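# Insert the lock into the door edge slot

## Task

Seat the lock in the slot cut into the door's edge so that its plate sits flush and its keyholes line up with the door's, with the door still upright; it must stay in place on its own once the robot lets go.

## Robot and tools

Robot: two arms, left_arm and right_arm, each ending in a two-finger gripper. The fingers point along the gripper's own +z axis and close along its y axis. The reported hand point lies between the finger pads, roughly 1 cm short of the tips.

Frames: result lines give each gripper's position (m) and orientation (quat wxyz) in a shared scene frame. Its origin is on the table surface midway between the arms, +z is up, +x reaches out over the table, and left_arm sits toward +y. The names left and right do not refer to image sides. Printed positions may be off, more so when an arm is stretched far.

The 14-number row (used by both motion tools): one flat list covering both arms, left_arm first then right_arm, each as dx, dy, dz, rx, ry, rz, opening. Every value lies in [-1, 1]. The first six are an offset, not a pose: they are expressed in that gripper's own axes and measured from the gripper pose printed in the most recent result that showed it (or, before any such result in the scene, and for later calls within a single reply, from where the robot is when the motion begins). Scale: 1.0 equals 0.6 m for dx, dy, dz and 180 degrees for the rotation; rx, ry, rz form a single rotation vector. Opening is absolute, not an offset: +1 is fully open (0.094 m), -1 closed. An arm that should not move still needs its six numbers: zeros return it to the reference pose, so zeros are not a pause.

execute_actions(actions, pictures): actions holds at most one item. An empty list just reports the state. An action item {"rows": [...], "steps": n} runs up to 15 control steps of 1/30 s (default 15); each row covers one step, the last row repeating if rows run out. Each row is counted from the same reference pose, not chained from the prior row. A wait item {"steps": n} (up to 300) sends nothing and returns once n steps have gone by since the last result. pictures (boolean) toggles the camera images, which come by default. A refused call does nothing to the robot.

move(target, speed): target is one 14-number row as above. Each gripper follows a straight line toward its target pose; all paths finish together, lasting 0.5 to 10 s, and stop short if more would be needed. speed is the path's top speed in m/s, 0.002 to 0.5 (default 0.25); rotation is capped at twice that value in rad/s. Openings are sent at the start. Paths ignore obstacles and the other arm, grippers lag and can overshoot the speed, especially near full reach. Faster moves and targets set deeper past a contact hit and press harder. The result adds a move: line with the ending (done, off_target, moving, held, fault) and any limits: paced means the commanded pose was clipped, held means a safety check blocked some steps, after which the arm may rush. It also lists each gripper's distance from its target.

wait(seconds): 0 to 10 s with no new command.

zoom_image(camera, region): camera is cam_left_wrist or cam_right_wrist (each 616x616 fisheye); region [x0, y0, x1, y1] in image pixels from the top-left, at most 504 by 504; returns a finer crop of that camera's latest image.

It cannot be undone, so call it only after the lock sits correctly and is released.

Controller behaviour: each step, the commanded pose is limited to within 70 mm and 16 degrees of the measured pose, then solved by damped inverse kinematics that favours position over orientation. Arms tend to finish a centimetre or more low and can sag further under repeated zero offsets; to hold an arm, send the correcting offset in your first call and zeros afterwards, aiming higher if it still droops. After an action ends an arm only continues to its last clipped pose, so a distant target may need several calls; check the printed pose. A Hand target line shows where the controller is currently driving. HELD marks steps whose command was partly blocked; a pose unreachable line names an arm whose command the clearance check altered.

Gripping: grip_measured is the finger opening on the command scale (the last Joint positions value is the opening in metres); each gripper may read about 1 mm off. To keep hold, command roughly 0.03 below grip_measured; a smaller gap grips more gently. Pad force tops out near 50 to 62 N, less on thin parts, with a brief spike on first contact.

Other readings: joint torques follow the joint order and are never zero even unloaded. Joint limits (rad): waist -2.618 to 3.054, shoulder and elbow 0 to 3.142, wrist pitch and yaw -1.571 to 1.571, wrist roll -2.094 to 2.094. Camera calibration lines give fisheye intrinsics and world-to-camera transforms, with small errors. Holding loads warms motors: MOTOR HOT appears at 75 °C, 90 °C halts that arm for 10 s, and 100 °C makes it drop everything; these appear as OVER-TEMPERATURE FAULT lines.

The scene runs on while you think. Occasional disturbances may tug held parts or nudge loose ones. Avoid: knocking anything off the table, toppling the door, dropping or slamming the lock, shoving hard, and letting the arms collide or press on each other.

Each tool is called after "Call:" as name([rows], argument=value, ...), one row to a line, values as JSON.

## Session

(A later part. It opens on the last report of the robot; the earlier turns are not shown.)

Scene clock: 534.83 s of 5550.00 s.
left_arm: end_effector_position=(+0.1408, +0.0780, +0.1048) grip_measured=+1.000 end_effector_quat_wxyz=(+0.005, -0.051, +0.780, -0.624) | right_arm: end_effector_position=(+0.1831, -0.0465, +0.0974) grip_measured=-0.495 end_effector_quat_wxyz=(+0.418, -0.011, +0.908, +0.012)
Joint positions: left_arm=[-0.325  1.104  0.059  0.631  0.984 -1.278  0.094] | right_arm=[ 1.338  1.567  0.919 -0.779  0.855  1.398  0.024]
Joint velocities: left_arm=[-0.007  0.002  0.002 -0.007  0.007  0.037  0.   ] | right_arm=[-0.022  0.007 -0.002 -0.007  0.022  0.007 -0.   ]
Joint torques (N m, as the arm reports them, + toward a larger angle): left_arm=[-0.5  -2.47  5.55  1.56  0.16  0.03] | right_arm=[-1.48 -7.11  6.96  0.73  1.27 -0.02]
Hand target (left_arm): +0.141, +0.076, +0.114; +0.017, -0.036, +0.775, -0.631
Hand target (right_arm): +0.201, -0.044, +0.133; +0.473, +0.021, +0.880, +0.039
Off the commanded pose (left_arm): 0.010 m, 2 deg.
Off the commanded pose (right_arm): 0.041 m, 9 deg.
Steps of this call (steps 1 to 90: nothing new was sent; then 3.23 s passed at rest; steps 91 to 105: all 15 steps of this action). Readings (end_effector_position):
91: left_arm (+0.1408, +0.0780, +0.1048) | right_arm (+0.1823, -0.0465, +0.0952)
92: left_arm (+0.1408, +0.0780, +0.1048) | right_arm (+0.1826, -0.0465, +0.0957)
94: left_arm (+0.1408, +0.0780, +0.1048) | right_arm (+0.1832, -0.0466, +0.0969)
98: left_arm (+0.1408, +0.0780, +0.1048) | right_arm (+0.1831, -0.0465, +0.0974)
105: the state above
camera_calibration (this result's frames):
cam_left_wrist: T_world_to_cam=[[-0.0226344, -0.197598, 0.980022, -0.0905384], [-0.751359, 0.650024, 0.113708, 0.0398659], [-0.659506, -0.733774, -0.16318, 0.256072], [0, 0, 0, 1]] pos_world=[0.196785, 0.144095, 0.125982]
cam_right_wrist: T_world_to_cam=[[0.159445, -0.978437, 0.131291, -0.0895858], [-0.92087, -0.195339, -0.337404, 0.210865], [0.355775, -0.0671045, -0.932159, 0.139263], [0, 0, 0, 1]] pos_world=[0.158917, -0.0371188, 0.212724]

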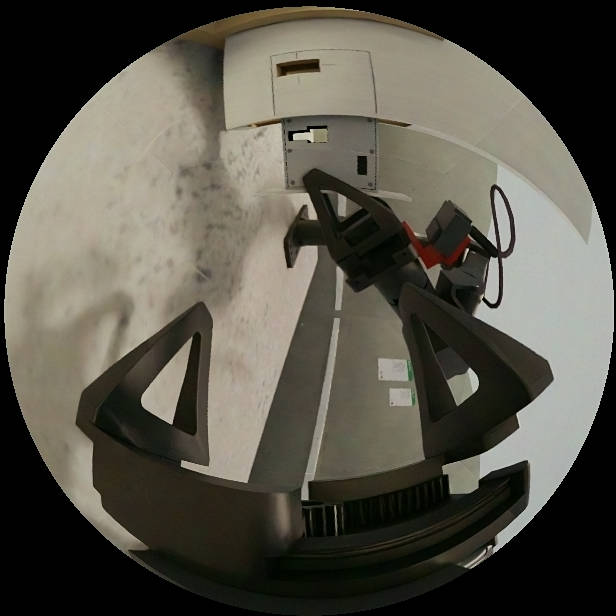

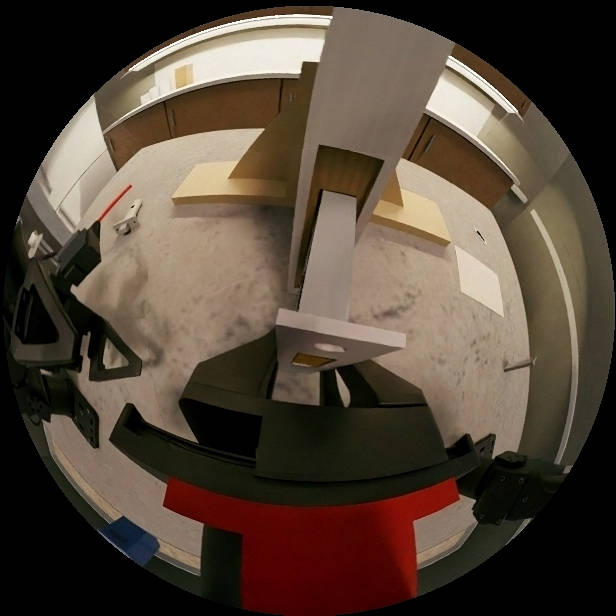

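Call:
execute_actions([
  {"rows":[[0,-0.016,0,0.006,0,0.012,1,-0.063,0.007,-0.011,-0.008,-0.036,0.016,-0.6]]},
])

Call:
zoom_image(camera="cam_right_wrist", region=[240, 110, 420, 320])

Scene clock: 540.60 s of 5550.00 s.
left_arm: end_effector_position=(+0.1408, +0.0780, +0.1048) grip_measured=+1.000 end_effector_quat_wxyz=(+0.005, -0.051, +0.780, -0.624) | right_arm: end_effector_position=(+0.1832, -0.0466, +0.0971) grip_measured=-0.495 end_effector_quat_wxyz=(+0.417, -0.016, +0.908, +0.010)
Joint positions: left_arm=[-0.325  1.104  0.059  0.631  0.984 -1.278  0.094] | right_arm=[ 1.336  1.567  0.919 -0.779  0.853  1.386  0.024]
Joint velocities: left_arm=[ 0.012  0.002 -0.022  0.007  0.007  0.007  0.   ] | right_arm=[-0.007 -0.017  0.007 -0.037 -0.066 -0.037  0.   ]
Joint torques (N m, as the arm reports them, + toward a larger angle): left_arm=[-0.6  -2.58  5.73  1.57  0.18  0.05] | right_arm=[-1.87 -6.82  7.02  0.73  1.17 -0.2 ]
Hand target (left_arm): +0.141, +0.076, +0.114; +0.017, -0.036, +0.775, -0.631
Hand target (right_arm): +0.201, -0.045, +0.130; +0.467, +0.010, +0.883, +0.031
Off the commanded pose (left_arm): 0.010 m, 2 deg.
Off the commanded pose (right_arm): 0.039 m, 8 deg.
Steps of this call (steps 1 to 90: nothing new was sent; then 2.27 s passed at rest; steps 91 to 105: all 15 steps of this action). Readings (end_effector_position):
91: left_arm (+0.1408, +0.0780, +0.1048) | right_arm (+0.1831, -0.0465, +0.0972)
92: left_arm (+0.1408, +0.0780, +0.1048) | right_arm (+0.1832, -0.0466, +0.0971)
94: left_arm (+0.1408, +0.0780, +0.1048) | right_arm (+0.1832, -0.0466, +0.0971)
98: left_arm (+0.1408, +0.0780, +0.1048) | right_arm (+0.1832, -0.0466, +0.0971)
105: the state above
camera_calibration (this result's frames):
cam_left_wrist: T_world_to_cam=[[-0.0226344, -0.197598, 0.980022, -0.0905384], [-0.751359, 0.650024, 0.113708, 0.0398659], [-0.659506, -0.733774, -0.16318, 0.256072], [0, 0, 0, 1]] pos_world=[0.196785, 0.144095, 0.125982]
cam_right_wrist: T_world_to_cam=[[0.16642, -0.976127, 0.139572, -0.0916357], [-0.920128, -0.204617, -0.333911, 0.20987], [0.354498, -0.0728542, -0.932214, 0.138929], [0, 0, 0, 1]] pos_world=[0.159107, -0.0363836, 0.212379]

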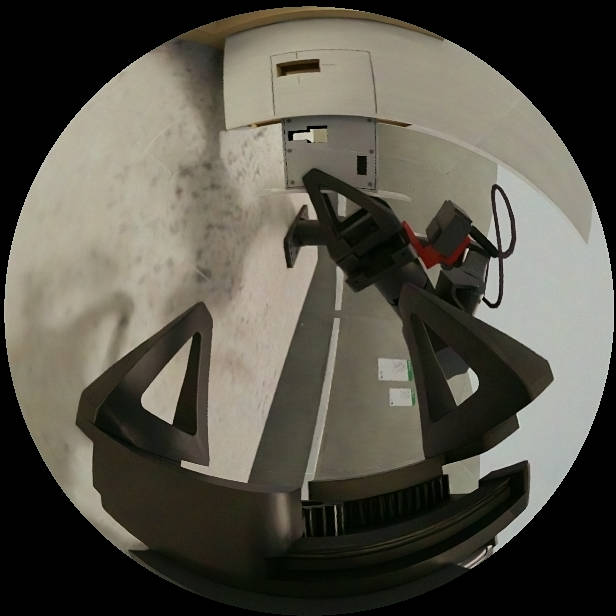

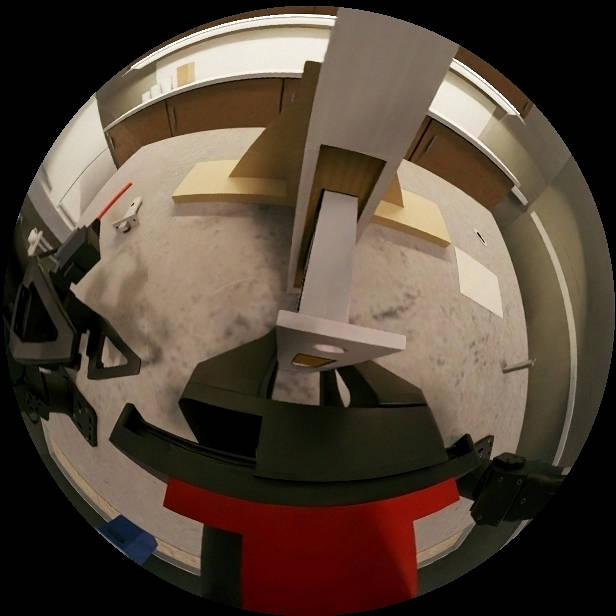

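Region (240, 110, 420, 320) of cam_right_wrist's 616x616 image, scaled by 2.400, with more detail than that image has; it fills the left 432 columns of this view, and the rest is white.

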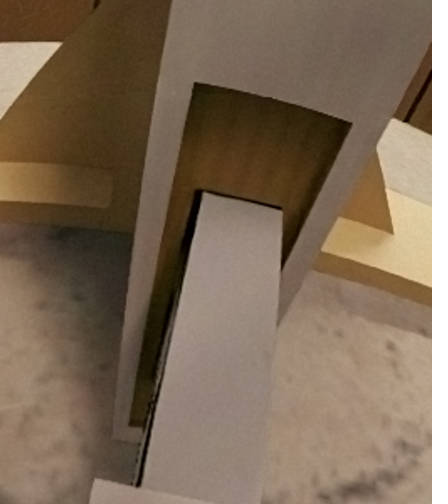

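Call:
execute_actions([
  {"rows":[[0,-0.016,0,0.006,0,0.012,1,-0.059,0.007,-0.011,-0.008,-0.031,0.019,-0.6]]},
])

Call:
zoom_image(camera="cam_right_wrist", region=[240, 110, 420, 320])

Scene clock: 547.47 s of 5550.00 s.
left_arm: end_effector_position=(+0.1408, +0.0780, +0.1048) grip_measured=+1.000 end_effector_quat_wxyz=(+0.005, -0.051, +0.780, -0.624) | right_arm: end_effector_position=(+0.1832, -0.0468, +0.0967) grip_measured=-0.495 end_effector_quat_wxyz=(+0.416, -0.018, +0.909, +0.009)
Joint positions: left_arm=[-0.325  1.104  0.059  0.631  0.984 -1.278  0.094] | right_arm=[ 1.335  1.567  0.919 -0.779  0.849  1.382  0.024]
Joint velocities: left_arm=[ 0.012  0.007  0.007 -0.037 -0.051 -0.007  0.   ] | right_arm=[-0.002 -0.002 -0.007  0.037 -0.007 -0.007 -0.   ]
Joint torques (N m, as the arm reports them, + toward a larger angle): left_arm=[-0.58 -2.51  5.63  1.56  0.17  0.05] | right_arm=[-1.99 -6.82  7.14  0.71  1.06 -0.18]
Hand target (left_arm): +0.141, +0.076, +0.114; +0.017, -0.036, +0.775, -0.631
Hand target (right_arm): +0.200, -0.044, +0.128; +0.460, +0.009, +0.887, +0.031
Off the commanded pose (left_arm): 0.010 m, 2 deg.
Off the commanded pose (right_arm): 0.037 m, 7 deg.
Steps of this call (steps 1 to 90: nothing new was sent; then 3.37 s passed at rest; steps 91 to 105: all 15 steps of this action). Readings (end_effector_position):
91: left_arm (+0.1408, +0.0780, +0.1048) | right_arm (+0.1832, -0.0467, +0.0969)
92: left_arm (+0.1408, +0.0780, +0.1048) | right_arm (+0.1833, -0.0468, +0.0967)
94: left_arm (+0.1408, +0.0780, +0.1048) | right_arm (+0.1833, -0.0468, +0.0967)
98: left_arm (+0.1408, +0.0780, +0.1048) | right_arm (+0.1832, -0.0468, +0.0967)
105: the state above
camera_calibration (this result's frames):
cam_left_wrist: T_world_to_cam=[[-0.0226344, -0.197598, 0.980022, -0.0905384], [-0.751359, 0.650024, 0.113708, 0.0398659], [-0.659506, -0.733774, -0.16318, 0.256072], [0, 0, 0, 1]] pos_world=[0.196785, 0.144095, 0.125982]
cam_right_wrist: T_world_to_cam=[[0.168434, -0.97544, 0.141942, -0.0922998], [-0.920745, -0.207106, -0.330658, 0.209435], [0.351934, -0.0749982, -0.933015, 0.138969], [0, 0, 0, 1]] pos_world=[0.159475, -0.0362352, 0.212013]

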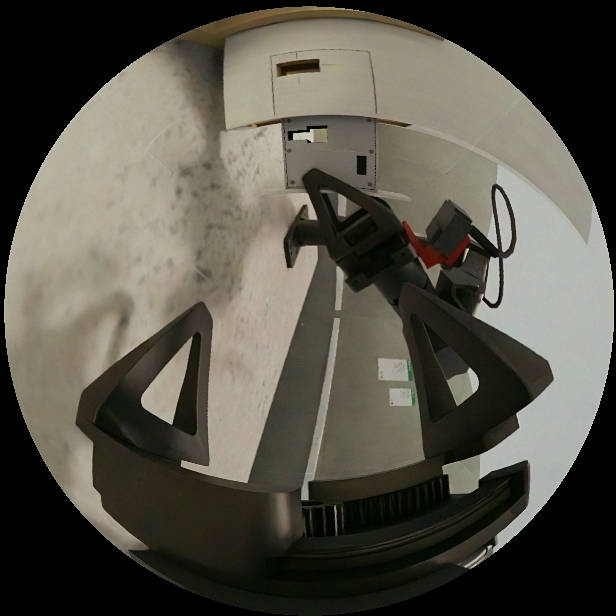

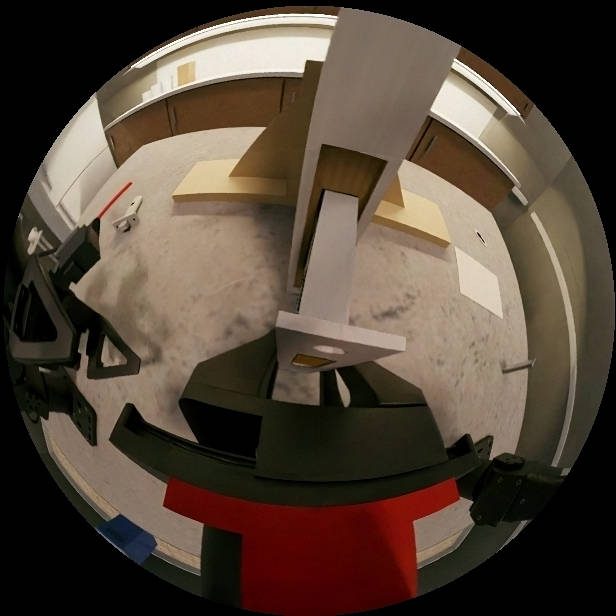

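Region (240, 110, 420, 320) of cam_right_wrist's 616x616 image, scaled by 2.400, with more detail than that image has; it fills the left 432 columns of this view, and the rest is white.

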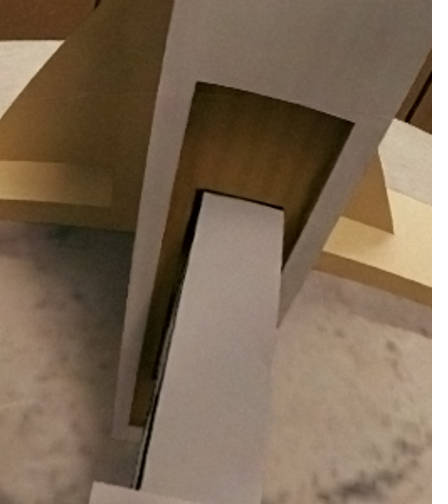

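Call:
execute_actions([
  {"rows":[[0,-0.016,0,0.006,0,0.012,1,-0.059,0.019,-0.012,-0.017,-0.034,0.025,-0.6]]},
])

Call:
zoom_image(camera="cam_right_wrist", region=[240, 110, 420, 320])

Scene clock: 554.83 s of 5550.00 s.
left_arm: end_effector_position=(+0.1408, +0.0780, +0.1048) grip_measured=+1.000 end_effector_quat_wxyz=(+0.005, -0.051, +0.780, -0.624) | right_arm: end_effector_position=(+0.1863, -0.0452, +0.0972) grip_measured=-0.495 end_effector_quat_wxyz=(+0.417, -0.015, +0.909, +0.012)
Joint positions: left_arm=[-0.325  1.104  0.059  0.631  0.984 -1.278  0.094] | right_arm=[ 1.325  1.567  0.919 -0.762  0.85   1.368  0.024]
Joint velocities: left_arm=[-0.012 -0.007  0.002 -0.051  0.022 -0.051  0.   ] | right_arm=[-0.007 -0.007 -0.007 -0.022  0.007 -0.022  0.   ]
Joint torques (N m, as the arm reports them, + toward a larger angle): left_arm=[-0.58 -2.57  5.62  1.57  0.17  0.05] | right_arm=[-0.64 -6.84  6.73  1.01  1.07 -0.11]
Hand target (left_arm): +0.141, +0.076, +0.114; +0.017, -0.036, +0.775, -0.631
Hand target (right_arm): +0.199, -0.037, +0.128; +0.462, +0.011, +0.886, +0.047
Off the commanded pose (left_arm): 0.010 m, 2 deg.
Off the commanded pose (right_arm): 0.036 m, 8 deg.
Steps of this call (steps 1 to 90: nothing new was sent; then 3.87 s passed at rest; steps 91 to 105: all 15 steps of this action). Readings (end_effector_position):
91: left_arm (+0.1408, +0.0780, +0.1048) | right_arm (+0.1833, -0.0464, +0.0967)
92: left_arm (+0.1408, +0.0780, +0.1048) | right_arm (+0.1833, -0.0459, +0.0968)
94: left_arm (+0.1408, +0.0780, +0.1048) | right_arm (+0.1846, -0.0455, +0.0970)
98: left_arm (+0.1408, +0.0780, +0.1048) | right_arm (+0.1863, -0.0453, +0.0972)
105: the state above
camera_calibration (this result's frames):
cam_left_wrist: T_world_to_cam=[[-0.0226344, -0.197598, 0.980022, -0.0905384], [-0.751359, 0.650024, 0.113708, 0.0398659], [-0.659506, -0.733774, -0.16318, 0.256072], [0, 0, 0, 1]] pos_world=[0.196785, 0.144095, 0.125982]
cam_right_wrist: T_world_to_cam=[[0.166503, -0.97668, 0.135547, -0.0904604], [-0.920301, -0.20328, -0.334249, 0.213198], [0.354008, -0.0690909, -0.932687, 0.138355], [0, 0, 0, 1]] pos_world=[0.162289, -0.035453, 0.212564]

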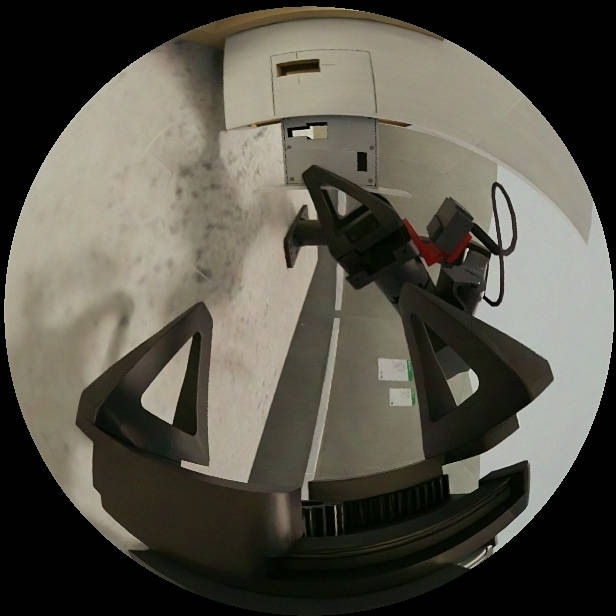

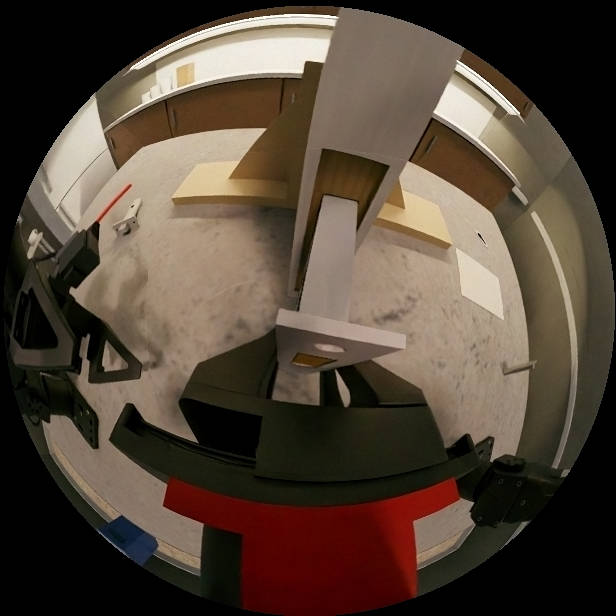

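Region (240, 110, 420, 320) of cam_right_wrist's 616x616 image, scaled by 2.400, with more detail than that image has; it fills the left 432 columns of this view, and the rest is white.

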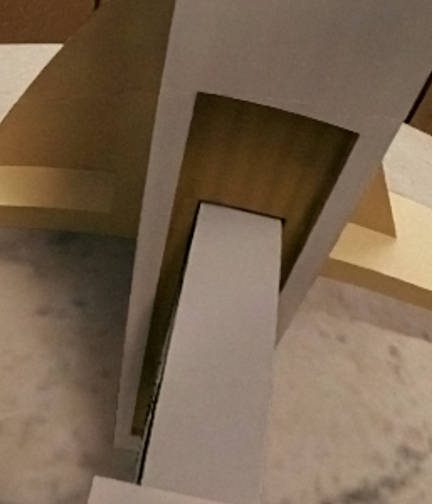

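The lock has entered the slot; pushing it further in.

Call:
execute_actions([
  {"rows":[[0,-0.016,0,0.006,0,0.012,1,-0.06,0.01,0.002,-0.007,-0.031,0.015,-0.6]]},
], pictures=false)

Call:
execute_actions([
  {"rows":[[0,-0.016,0,0.006,0,0.012,1,-0.06,0.01,0.006,-0.007,-0.031,0.015,-0.6]]},
], pictures=false)

Call:
execute_actions([
  {"rows":[[0,-0.016,0,0.006,0,0.012,1,-0.06,0.01,0.006,-0.007,-0.031,0.015,-0.6]]},
])

Scene clock: 564.00 s of 5550.00 s.
left_arm: end_effector_position=(+0.1408, +0.0780, +0.1048) grip_measured=+1.000 end_effector_quat_wxyz=(+0.005, -0.051, +0.780, -0.624) | right_arm: end_effector_position=(+0.1972, -0.0457, +0.0981) grip_measured=-0.495 end_effector_quat_wxyz=(+0.419, -0.017, +0.908, +0.006)
Joint positions: left_arm=[-0.325  1.104  0.059  0.631  0.984 -1.278  0.094] | right_arm=[ 1.286  1.567  0.919 -0.73   0.848  1.312  0.024]
Joint velocities: left_arm=[ 0.002 -0.017  0.007  0.022  0.037 -0.007  0.   ] | right_arm=[-0.007  0.007 -0.007 -0.007  0.022  0.007 -0.001]
Joint torques (N m, as the arm reports them, + toward a larger angle): left_arm=[-0.65 -2.61  5.54  1.57  0.18  0.05] | right_arm=[-0.72 -6.09  6.59  0.95  0.99 -0.13]
Hand target (left_arm): +0.141, +0.076, +0.114; +0.017, -0.036, +0.775, -0.631
Hand target (right_arm): +0.209, -0.041, +0.124; +0.459, +0.004, +0.888, +0.029
Off the commanded pose (left_arm): 0.010 m, 2 deg.
Off the commanded pose (right_arm): 0.030 m, 6 deg.
Steps of this call (steps 1 to 90: nothing new was sent; then 5.67 s passed at rest; steps 91 to 105: all 15 steps of this action). Readings (end_effector_position):
91: left_arm (+0.1408, +0.0780, +0.1048) | right_arm (+0.1873, -0.0456, +0.0971)
92: left_arm (+0.1408, +0.0780, +0.1048) | right_arm (+0.1897, -0.0462, +0.0972)
94: left_arm (+0.1408, +0.0780, +0.1048) | right_arm (+0.1944, -0.0464, +0.0976)
98: left_arm (+0.1408, +0.0780, +0.1048) | right_arm (+0.1970, -0.0456, +0.0980)
105: the state above

Scene clock: 564.50 s of 5550.00 s.
left_arm: end_effector_position=(+0.1408, +0.0780, +0.1048) grip_measured=+1.000 end_effector_quat_wxyz=(+0.005, -0.051, +0.780, -0.624) | right_arm: end_effector_position=(+0.2074, -0.0460, +0.0981) grip_measured=-0.495 end_effector_quat_wxyz=(+0.417, -0.016, +0.909, +0.003)
Joint positions: left_arm=[-0.325  1.104  0.059  0.631  0.984 -1.278  0.094] | right_arm=[ 1.246  1.567  0.919 -0.697  0.838  1.26   0.024]
Joint velocities: left_arm=[ 0.027  0.007 -0.007  0.037 -0.022 -0.051  0.   ] | right_arm=[0.007 0.002 0.007 0.037 0.022 0.081 0.001]
Joint torques (N m, as the arm reports them, + toward a larger angle): left_arm=[-0.52 -2.57  5.68  1.58  0.18  0.03] | right_arm=[-1.14 -5.87  6.42  1.17  1.   -0.29]
Hand target (left_arm): +0.141, +0.076, +0.114; +0.017, -0.036, +0.775, -0.631
Hand target (right_arm): +0.222, -0.041, +0.123; +0.461, +0.004, +0.887, +0.023
Off the commanded pose (left_arm): 0.010 m, 2 deg.
Off the commanded pose (right_arm): 0.030 m, 7 deg.
Steps of this call (steps 1 to 15: all 15 steps of this action). Readings (end_effector_position):
1: left_arm (+0.1408, +0.0780, +0.1048) | right_arm (+0.1984, -0.0458, +0.0979)
2: left_arm (+0.1408, +0.0780, +0.1048) | right_arm (+0.2011, -0.0463, +0.0981)
4: left_arm (+0.1408, +0.0780, +0.1048) | right_arm (+0.2061, -0.0460, +0.0982)
8: left_arm (+0.1408, +0.0780, +0.1048) | right_arm (+0.2074, -0.0460, +0.0981)
15: the state above

Scene clock: 565.00 s of 5550.00 s.
left_arm: end_effector_position=(+0.1408, +0.0780, +0.1048) grip_measured=+1.000 end_effector_quat_wxyz=(+0.005, -0.051, +0.780, -0.624) | right_arm: end_effector_position=(+0.2130, -0.0467, +0.0966) grip_measured=-0.495 end_effector_quat_wxyz=(+0.412, -0.018, +0.911, +0.001)
Joint positions: left_arm=[-0.325  1.104  0.059  0.631  0.984 -1.278  0.094] | right_arm=[ 1.22   1.567  0.919 -0.679  0.821  1.226  0.024]
Joint velocities: left_arm=[-0.012 -0.012 -0.007 -0.022 -0.037 -0.037  0.   ] | right_arm=[-0.002 -0.002 -0.007 -0.037  0.051  0.066  0.   ]
Joint torques (N m, as the arm reports them, + toward a larger angle): left_arm=[-0.59 -2.57  5.64  1.57  0.17  0.05] | right_arm=[-2.01 -5.73  6.66  1.33  1.03 -0.45]
Hand target (left_arm): +0.141, +0.076, +0.114; +0.017, -0.036, +0.775, -0.631
Hand target (right_arm): +0.231, -0.042, +0.123; +0.459, +0.005, +0.888, +0.019
Off the commanded pose (left_arm): 0.010 m, 2 deg.
Off the commanded pose (right_arm): 0.034 m, 7 deg.
Steps of this call (steps 1 to 15: all 15 steps of this action). Readings (end_effector_position):
1: left_arm (+0.1408, +0.0780, +0.1048) | right_arm (+0.2082, -0.0462, +0.0978)
2: left_arm (+0.1408, +0.0780, +0.1048) | right_arm (+0.2096, -0.0465, +0.0975)
4: left_arm (+0.1408, +0.0780, +0.1048) | right_arm (+0.2123, -0.0467, +0.0969)
8: left_arm (+0.1408, +0.0780, +0.1048) | right_arm (+0.2130, -0.0467, +0.0966)
15: the state above
camera_calibration (this result's frames):
cam_left_wrist: T_world_to_cam=[[-0.0226344, -0.197598, 0.980022, -0.0905384], [-0.751359, 0.650024, 0.113708, 0.0398659], [-0.659506, -0.733774, -0.16318, 0.256072], [0, 0, 0, 1]] pos_world=[0.196785, 0.144095, 0.125982]
cam_right_wrist: T_world_to_cam=[[0.163426, -0.974411, 0.154319, -0.0973029], [-0.925246, -0.205666, -0.318781, 0.236734], [0.342362, -0.090686, -0.935181, 0.129994], [0, 0, 0, 1]] pos_world=[0.190434, -0.0343364, 0.21205]

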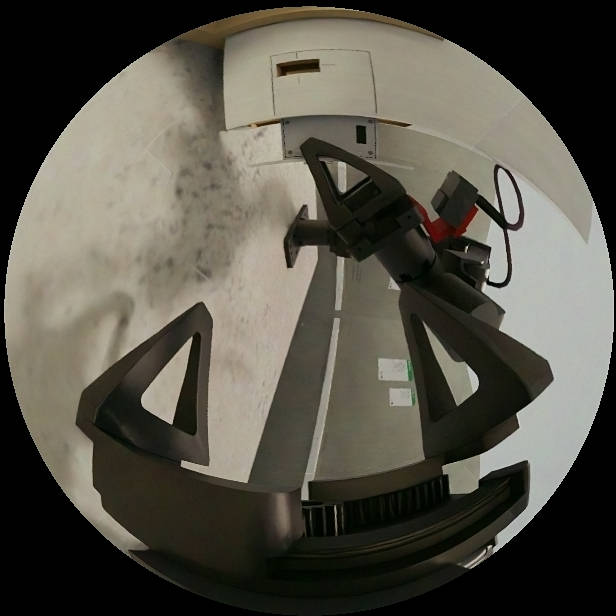

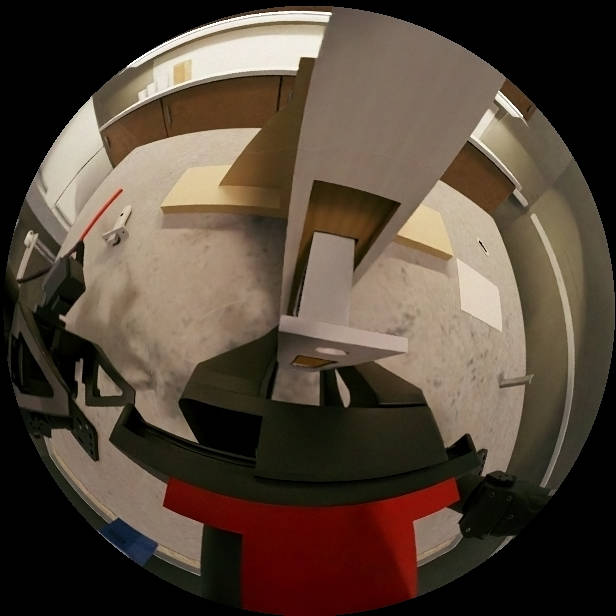

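Call:
move(target=[0,-0.016,0,0.006,0,0.012,1,0.026,0,-0.058,0,-0.03,0,-0.2], speed=0.05)

Call:
move(target=[0,-0.016,0,0.006,0,0.012,1,-0.07,0,0.07,0,-0.02,0,-1], speed=0.025)

Scene clock: 573.70 s of 5550.00 s.
left_arm: end_effector_position=(+0.1408, +0.0780, +0.1048) grip_measured=+1.000 end_effector_quat_wxyz=(+0.005, -0.051, +0.780, -0.624) | right_arm: end_effector_position=(+0.1750, -0.0515, +0.1040) grip_measured=-0.203 end_effector_quat_wxyz=(+0.442, -0.019, +0.897, +0.005)
Joint positions: left_arm=[-0.325  1.104  0.059  0.631  0.984 -1.278  0.094] | right_arm=[ 1.391  1.567  0.919 -0.844  0.912  1.461  0.037]
Joint velocities: left_arm=[ 0.002 -0.002  0.007  0.051  0.022  0.066  0.   ] | right_arm=[-0.012  0.007 -0.007 -0.037 -0.022 -0.007 -0.001]
Joint torques (N m, as the arm reports them, + toward a larger angle): left_arm=[-0.58 -2.56  5.68  1.56  0.16  0.05] | right_arm=[ 0.74 -2.67  7.06  0.29  0.62  0.14]
Hand target (left_arm): +0.141, +0.076, +0.114; +0.017, -0.036, +0.775, -0.631
Hand target (right_arm): +0.176, -0.047, +0.109; +0.455, -0.018, +0.890, +0.003
Off the commanded pose (left_arm): 0.010 m, 2 deg.
Off the commanded pose (right_arm): 0.006 m, 2 deg.
After step 90, 4.30 s passed at rest.
move: done
camera_calibration (this result's frames):
cam_left_wrist: T_world_to_cam=[[-0.0226344, -0.197598, 0.980022, -0.0905384], [-0.751359, 0.650024, 0.113708, 0.0398659], [-0.659506, -0.733774, -0.16318, 0.256072], [0, 0, 0, 1]] pos_world=[0.196785, 0.144095, 0.125982]
cam_right_wrist: T_world_to_cam=[[0.158491, -0.974658, 0.15787, -0.0964449], [-0.900918, -0.20818, -0.380798, 0.204967], [0.404013, -0.0818749, -0.911082, 0.136559], [0, 0, 0, 1]] pos_world=[0.144772, -0.04015, 0.217693]

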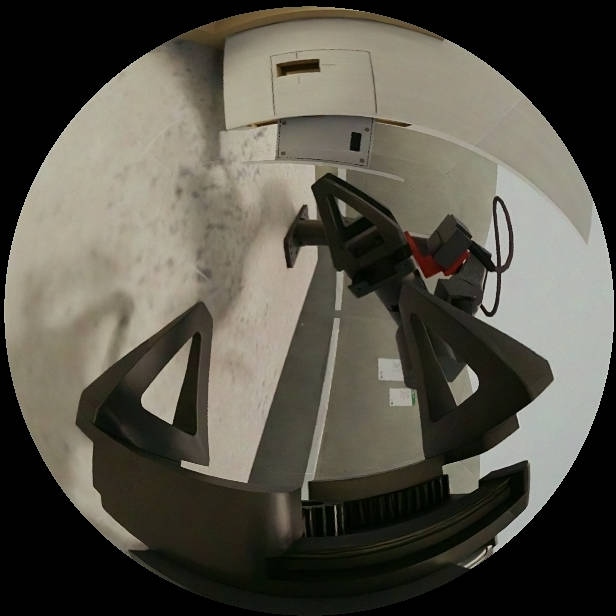

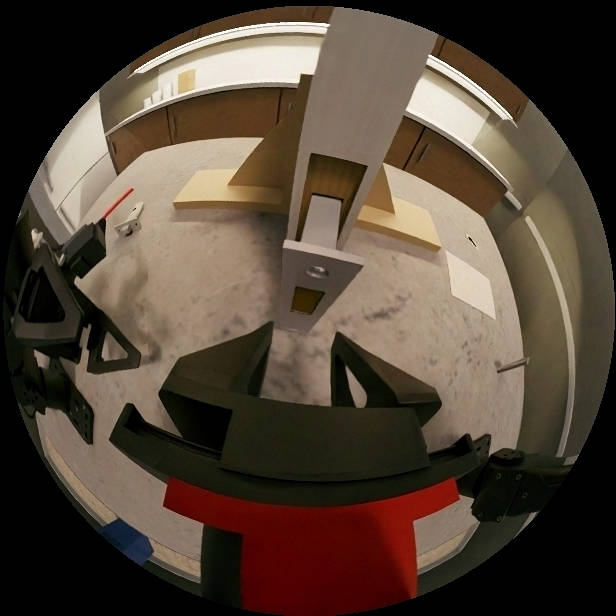

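Scene clock: 576.30 s of 5550.00 s.
left_arm: end_effector_position=(+0.1408, +0.0780, +0.1048) grip_measured=+1.000 end_effector_quat_wxyz=(+0.005, -0.051, +0.780, -0.624) | right_arm: end_effector_position=(+0.1864, -0.0487, +0.1020) grip_measured=-0.984 end_effector_quat_wxyz=(+0.395, -0.073, +0.916, -0.004)
Joint positions: left_arm=[-0.325  1.104  0.059  0.631  0.984 -1.278  0.094] | right_arm=[ 1.298  1.518  0.919 -0.774  0.792  1.206  0.001]
Joint velocities: left_arm=[ 0.002 -0.007 -0.022  0.051  0.007 -0.007  0.   ] | right_arm=[ 0.012 -0.012  0.002 -0.007 -0.007 -0.022 -0.001]
Joint torques (N m, as the arm reports them, + toward a larger angle): left_arm=[-0.65 -2.56  5.59  1.56  0.17  0.05] | right_arm=[-7.65 -2.97  2.33  2.09  1.46 -0.13]
Hand target (left_arm): +0.141, +0.076, +0.114; +0.017, -0.036, +0.775, -0.631
Hand target (right_arm): +0.226, -0.057, +0.114; +0.464, -0.013, +0.886, -0.008
Off the commanded pose (left_arm): 0.010 m, 2 deg.
Off the commanded pose (right_arm): 0.048 m, 11 deg.
move: off_target (right_arm)
camera_calibration (this result's frames):
cam_left_wrist: T_world_to_cam=[[-0.0226344, -0.197598, 0.980022, -0.0905384], [-0.751359, 0.650024, 0.113708, 0.0398659], [-0.659506, -0.733774, -0.16318, 0.256072], [0, 0, 0, 1]] pos_world=[0.196785, 0.144095, 0.125982]
cam_right_wrist: T_world_to_cam=[[0.263107, -0.943671, 0.200648, -0.117551], [-0.91027, -0.311727, -0.272461, 0.200768], [0.319661, -0.110957, -0.941013, 0.14779], [0, 0, 0, 1]] pos_world=[0.166439, -0.0319467, 0.21736]

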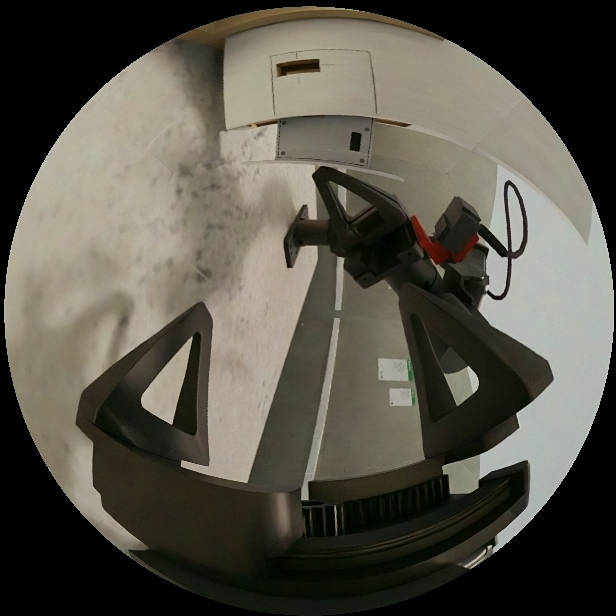

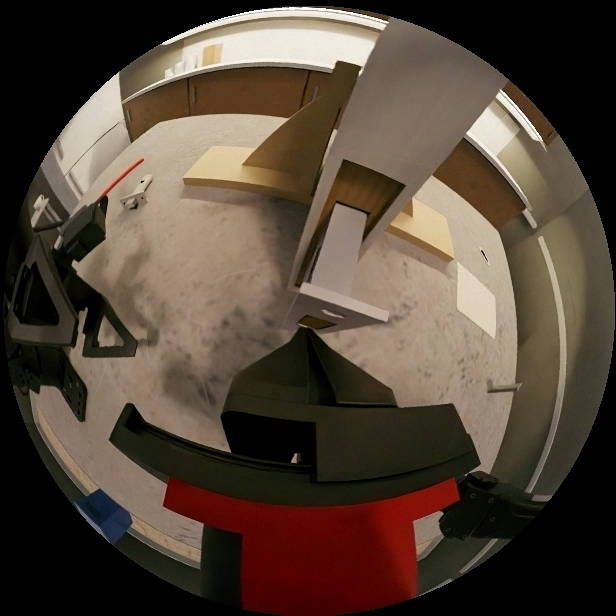

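Call:
move(target=[0,-0.016,0,0.006,0,0.012,1,-0.035,0.004,-0.085,0,-0.05,0.035,-1], speed=0.06)

Call:
move(target=[0,-0.016,0,0.006,0,0.012,1,-0.065,0,0.05,0,-0.03,0,-1], speed=0.025)

Scene clock: 590.97 s of 5550.00 s.
left_arm: end_effector_position=(+0.1408, +0.0780, +0.1048) grip_measured=+1.000 end_effector_quat_wxyz=(+0.005, -0.051, +0.780, -0.624) | right_arm: end_effector_position=(+0.1629, -0.0537, +0.1382) grip_measured=-0.984 end_effector_quat_wxyz=(+0.452, -0.031, +0.891, +0.008)
Joint positions: left_arm=[-0.325  1.104  0.059  0.631  0.984 -1.278  0.094] | right_arm=[ 1.447  1.517  1.002 -1.022  0.938  1.512  0.001]
Joint velocities: left_arm=[ 0.002 -0.002  0.017 -0.007  0.022  0.022  0.   ] | right_arm=[-0.002  0.012 -0.007 -0.051  0.037  0.007 -0.   ]
Joint torques (N m, as the arm reports them, + toward a larger angle): left_arm=[-0.67 -2.56  5.57  1.54  0.17  0.06] | right_arm=[ 0.84 -3.94  8.46  0.2   0.62  0.13]
Hand target (left_arm): +0.141, +0.076, +0.114; +0.017, -0.036, +0.775, -0.631
Hand target (right_arm): +0.164, -0.047, +0.153; +0.465, -0.023, +0.885, +0.024
Off the commanded pose (left_arm): 0.010 m, 2 deg.
Off the commanded pose (right_arm): 0.016 m, 3 deg.
After step 90, 9.60 s passed at rest.
move: off_target (right_arm)
camera_calibration (this result's frames):
cam_left_wrist: T_world_to_cam=[[-0.0226344, -0.197598, 0.980022, -0.0905384], [-0.751359, 0.650024, 0.113708, 0.0398659], [-0.659506, -0.733774, -0.16318, 0.256072], [0, 0, 0, 1]] pos_world=[0.196785, 0.144095, 0.125982]
cam_right_wrist: T_world_to_cam=[[0.179154, -0.969501, 0.167246, -0.106456], [-0.886214, -0.232853, -0.400505, 0.205683], [0.427234, -0.0764635, -0.900902, 0.167502], [0, 0, 0, 1]] pos_world=[0.129789, -0.0425077, 0.251084]

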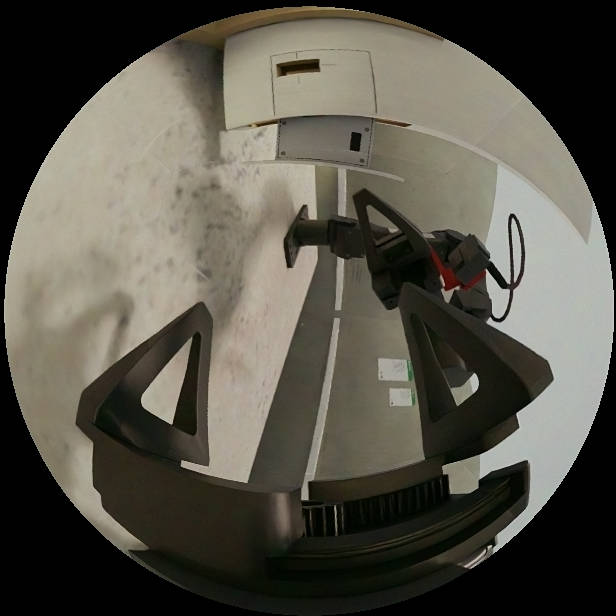

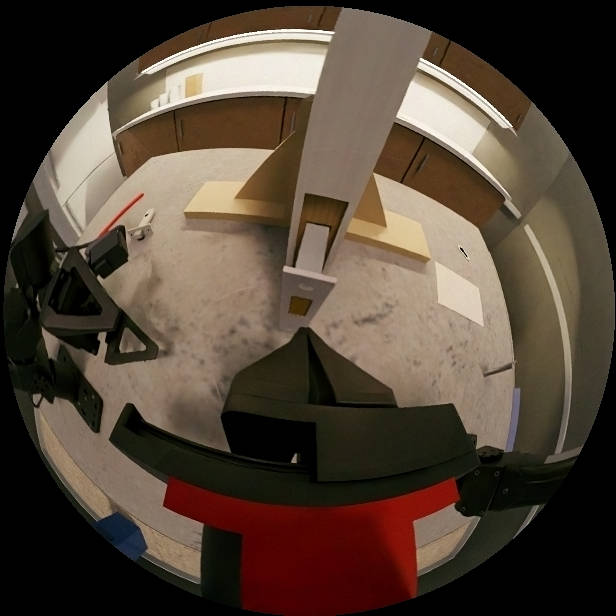

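Scene clock: 593.23 s of 5550.00 s.
left_arm: end_effector_position=(+0.1408, +0.0780, +0.1048) grip_measured=+1.000 end_effector_quat_wxyz=(+0.005, -0.051, +0.780, -0.624) | right_arm: end_effector_position=(+0.1823, -0.0447, +0.1277) grip_measured=-0.984 end_effector_quat_wxyz=(+0.434, -0.065, +0.899, +0.003)
Joint positions: left_arm=[-0.325  1.104  0.059  0.631  0.984 -1.278  0.094] | right_arm=[ 1.354  1.507  0.968 -0.853  0.885  1.276  0.001]
Joint velocities: left_arm=[-0.007 -0.012 -0.012  0.022 -0.051 -0.095  0.   ] | right_arm=[-0.002 -0.012  0.002 -0.051  0.022 -0.022 -0.001]
Joint torques (N m, as the arm reports them, + toward a larger angle): left_arm=[-0.63 -2.59  5.62  1.56  0.17  0.05] | right_arm=[-4.02 -5.59  4.42  1.03  1.35 -0.1 ]
Hand target (left_arm): +0.141, +0.076, +0.114; +0.017, -0.036, +0.775, -0.631
Hand target (right_arm): +0.207, -0.053, +0.151; +0.491, -0.028, +0.871, +0.003
Off the commanded pose (left_arm): 0.010 m, 2 deg.
Off the commanded pose (right_arm): 0.037 m, 9 deg.
move: off_target (right_arm)
camera_calibration (this result's frames):
cam_left_wrist: T_world_to_cam=[[-0.0226344, -0.197598, 0.980022, -0.0905384], [-0.751359, 0.650024, 0.113708, 0.0398659], [-0.659506, -0.733774, -0.16318, 0.256072], [0, 0, 0, 1]] pos_world=[0.196785, 0.144095, 0.125982]
cam_right_wrist: T_world_to_cam=[[0.239137, -0.950764, 0.197134, -0.113315], [-0.885897, -0.296749, -0.356548, 0.212193], [0.397493, -0.0893768, -0.913242, 0.156968], [0, 0, 0, 1]] pos_world=[0.152685, -0.0307382, 0.241345]

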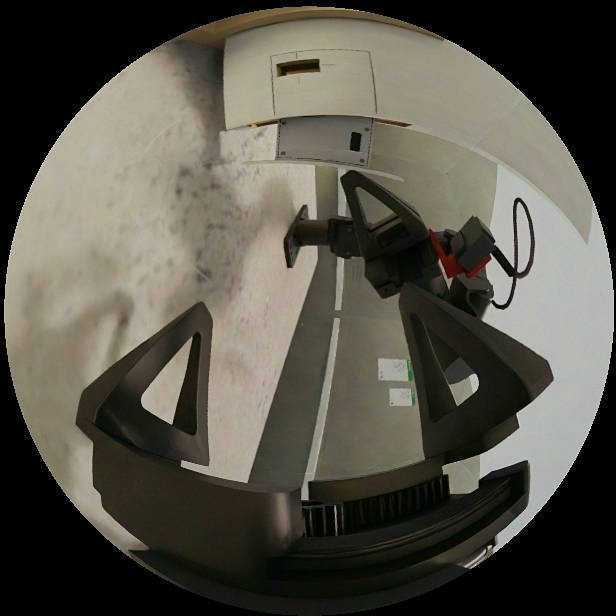

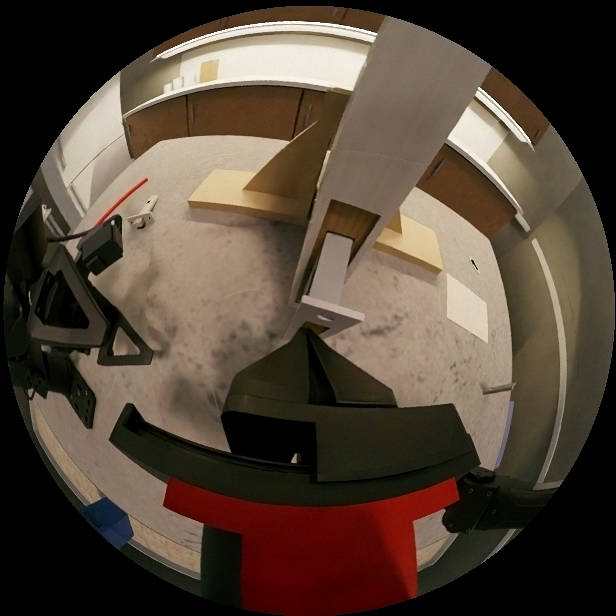

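Call:
execute_actions([
  {"rows":[[0,-0.016,0,0.006,0,0.012,1,-0.095,0,-0.025,0,-0.07,0.035,-1]]},
])

Scene clock: 602.10 s of 5550.00 s.
left_arm: end_effector_position=(+0.1408, +0.0780, +0.1048) grip_measured=+1.000 end_effector_quat_wxyz=(+0.005, -0.051, +0.780, -0.624) | right_arm: end_effector_position=(+0.1815, -0.0435, +0.1328) grip_measured=-0.984 end_effector_quat_wxyz=(+0.449, -0.056, +0.892, +0.010)
Joint positions: left_arm=[-0.325  1.104  0.059  0.631  0.984 -1.278  0.094] | right_arm=[ 1.371  1.506  0.968 -0.855  0.92   1.307  0.001]
Joint velocities: left_arm=[ 0.002 -0.007  0.002 -0.022 -0.051 -0.022  0.   ] | right_arm=[-0.012 -0.002  0.002  0.007  0.022  0.022  0.001]
Joint torques (N m, as the arm reports them, + toward a larger angle): left_arm=[-0.65 -2.56  5.6   1.57  0.15  0.05] | right_arm=[-1.28 -6.07  9.2   0.64  1.7   0.1 ]
Hand target (left_arm): +0.141, +0.076, +0.114; +0.017, -0.036, +0.775, -0.631
Hand target (right_arm): +0.202, -0.043, +0.180; +0.525, -0.012, +0.850, +0.032
Off the commanded pose (left_arm): 0.010 m, 2 deg.
Off the commanded pose (right_arm): 0.055 m, 12 deg.
Steps of this call (steps 1 to 90: nothing new was sent; then 5.37 s passed at rest; steps 91 to 105: all 15 steps of this action). Readings (end_effector_position):
91: left_arm (+0.1408, +0.0780, +0.1048) | right_arm (+0.1819, -0.0444, +0.1287)
92: left_arm (+0.1408, +0.0780, +0.1048) | right_arm (+0.1816, -0.0441, +0.1299)
94: left_arm (+0.1408, +0.0780, +0.1048) | right_arm (+0.1815, -0.0437, +0.1317)
98: left_arm (+0.1408, +0.0780, +0.1048) | right_arm (+0.1814, -0.0435, +0.1326)
105: the state above
camera_calibration (this result's frames):
cam_left_wrist: T_world_to_cam=[[-0.0226344, -0.197598, 0.980022, -0.0905384], [-0.751359, 0.650024, 0.113708, 0.0398659], [-0.659506, -0.733774, -0.16318, 0.256072], [0, 0, 0, 1]] pos_world=[0.196785, 0.144095, 0.125982]
cam_right_wrist: T_world_to_cam=[[0.225173, -0.956772, 0.184076, -0.109032], [-0.876151, -0.281484, -0.391312, 0.217134], [0.426211, -0.0731657, -0.90166, 0.155955], [0, 0, 0, 1]] pos_world=[0.148324, -0.0317887, 0.245656]

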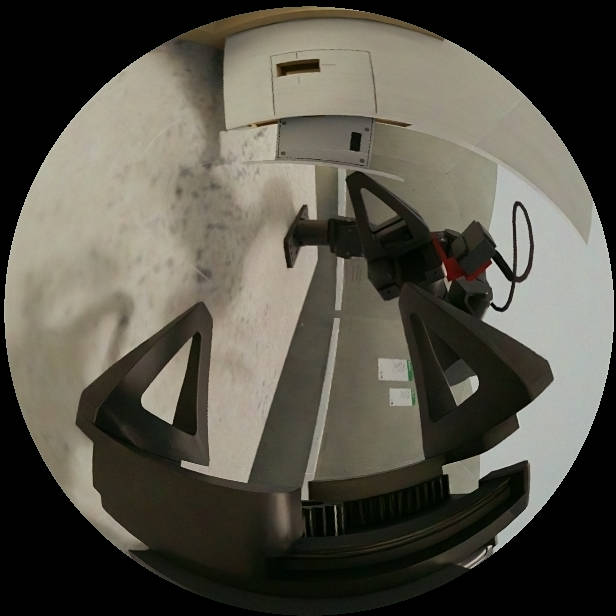

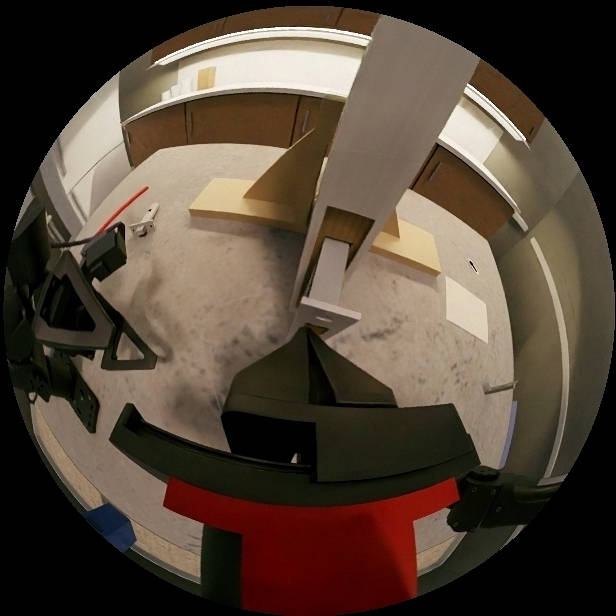

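Call:
move(target=[0,-0.016,0,0.006,0,0.012,1,-0.04,0.003,-0.066,0,-0.1,0.025,-1], speed=0.08)

Call:
move(target=[0,-0.016,0,0.006,0,0.012,1,-0.045,0,0.055,0,-0.03,0,-1], speed=0.025)

Scene clock: 611.80 s of 5550.00 s.
left_arm: end_effector_position=(+0.1408, +0.0780, +0.1048) grip_measured=+1.000 end_effector_quat_wxyz=(+0.005, -0.051, +0.780, -0.624) | right_arm: end_effector_position=(+0.1644, -0.0500, +0.1651) grip_measured=-0.984 end_effector_quat_wxyz=(+0.570, -0.023, +0.821, +0.026)
Joint positions: left_arm=[-0.325  1.104  0.059  0.631  0.984 -1.278  0.094] | right_arm=[ 1.534  1.576  0.99  -1.09   1.213  1.7    0.001]
Joint velocities: left_arm=[-0.002  0.012 -0.012  0.051  0.066  0.007  0.   ] | right_arm=[-0.002 -0.007  0.007  0.022  0.007  0.066 -0.001]
Joint torques (N m, as the arm reports them, + toward a larger angle): left_arm=[-0.63 -2.51  5.59  1.58  0.19  0.04] | right_arm=[ 0.82 -3.18  8.12  0.01  0.68  0.11]
Hand target (left_arm): +0.141, +0.076, +0.114; +0.017, -0.036, +0.775, -0.631
Hand target (right_arm): +0.163, -0.042, +0.176; +0.582, -0.020, +0.812, +0.037
Off the commanded pose (left_arm): 0.010 m, 2 deg.
Off the commanded pose (right_arm): 0.013 m, 2 deg.
After step 90, 4.27 s passed at rest.
move: off_target (right_arm)
camera_calibration (this result's frames):
cam_left_wrist: T_world_to_cam=[[-0.0226344, -0.197598, 0.980022, -0.0905384], [-0.751359, 0.650024, 0.113708, 0.0398659], [-0.659506, -0.733774, -0.16318, 0.256072], [0, 0, 0, 1]] pos_world=[0.196785, 0.144095, 0.125982]
cam_right_wrist: T_world_to_cam=[[0.139009, -0.976754, 0.163183, -0.100726], [-0.741972, -0.211862, -0.636076, 0.23489], [0.655862, -0.032657, -0.754174, 0.131841], [0, 0, 0, 1]] pos_world=[0.101814, -0.0443147, 0.265276]

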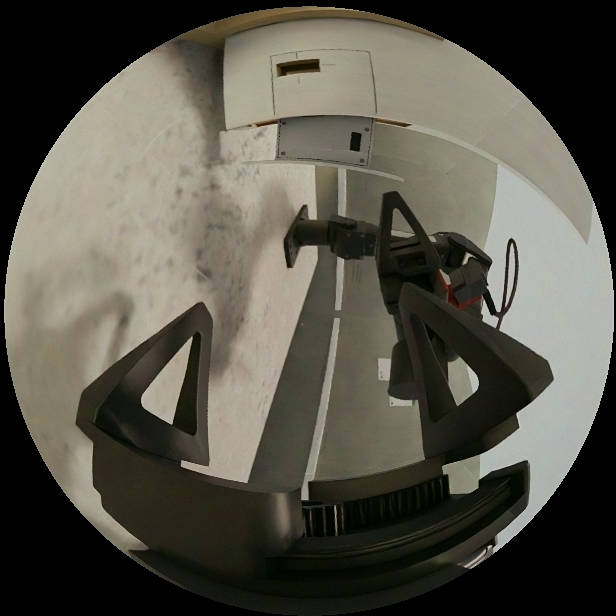

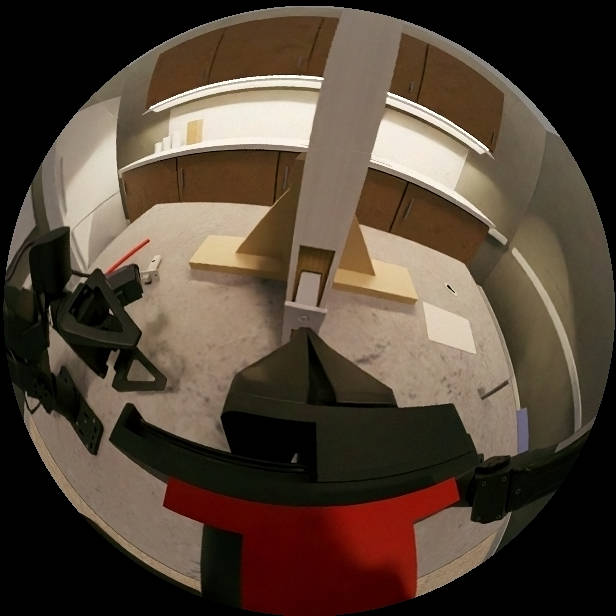

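Scene clock: 614.13 s of 5550.00 s.
left_arm: end_effector_position=(+0.1408, +0.0780, +0.1048) grip_measured=+1.000 end_effector_quat_wxyz=(+0.005, -0.051, +0.780, -0.624) | right_arm: end_effector_position=(+0.1986, -0.0444, +0.1639) grip_measured=-0.984 end_effector_quat_wxyz=(+0.589, -0.040, +0.807, +0.013)
Joint positions: left_arm=[-0.325  1.104  0.059  0.631  0.984 -1.278  0.094] | right_arm=[ 1.408  1.511  0.88  -0.683  1.25   1.273  0.001]
Joint velocities: left_arm=[-0.007  0.002 -0.017 -0.081 -0.066  0.007  0.   ] | right_arm=[ 0.002 -0.022 -0.032  0.022 -0.051 -0.022 -0.001]
Joint torques (N m, as the arm reports them, + toward a larger angle): left_arm=[-0.68 -2.59  5.62  1.57  0.16  0.06] | right_arm=[-1.28 -5.8   4.58  0.91  0.77 -0.1 ]
Hand target (left_arm): +0.141, +0.076, +0.114; +0.017, -0.036, +0.775, -0.631
Hand target (right_arm): +0.205, -0.049, +0.178; +0.607, -0.019, +0.794, +0.023
Off the commanded pose (left_arm): 0.010 m, 2 deg.
Off the commanded pose (right_arm): 0.017 m, 4 deg.
move: off_target (right_arm)
camera_calibration (this result's frames):
cam_left_wrist: T_world_to_cam=[[-0.0226344, -0.197598, 0.980022, -0.0905384], [-0.751359, 0.650024, 0.113708, 0.0398659], [-0.659506, -0.733774, -0.16318, 0.256072], [0, 0, 0, 1]] pos_world=[0.196785, 0.144095, 0.125982]
cam_right_wrist: T_world_to_cam=[[0.142078, -0.967817, 0.207712, -0.10729], [-0.70714, -0.246075, -0.662873, 0.256626], [0.692652, -0.0527019, -0.719344, 0.094748], [0, 0, 0, 1]] pos_world=[0.131087, -0.0356944, 0.260552]

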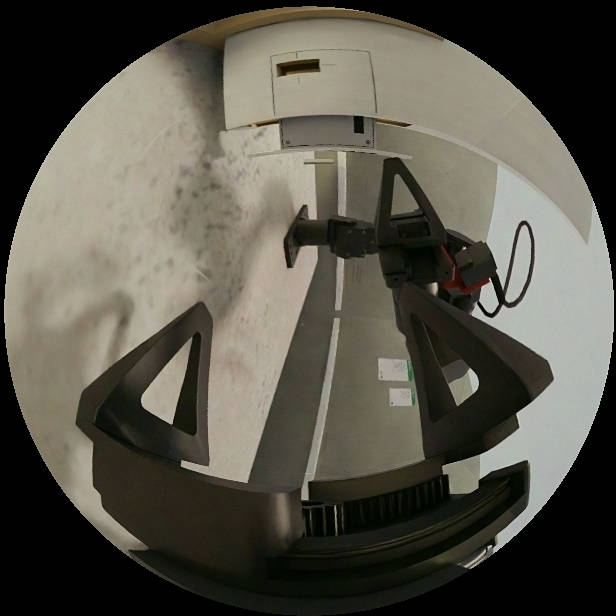

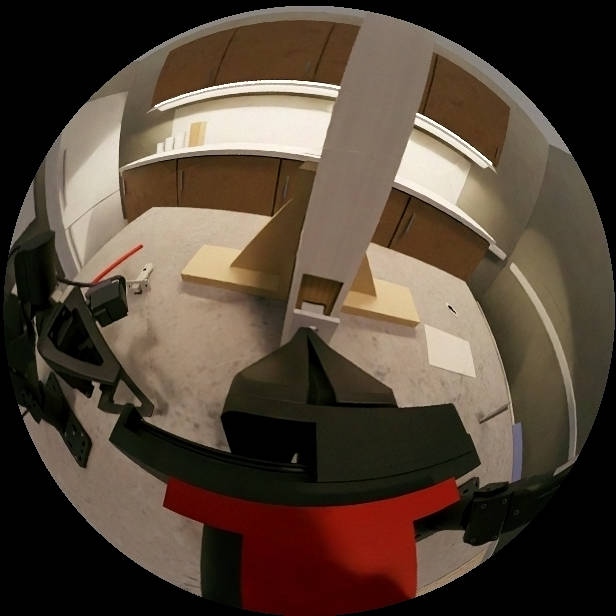

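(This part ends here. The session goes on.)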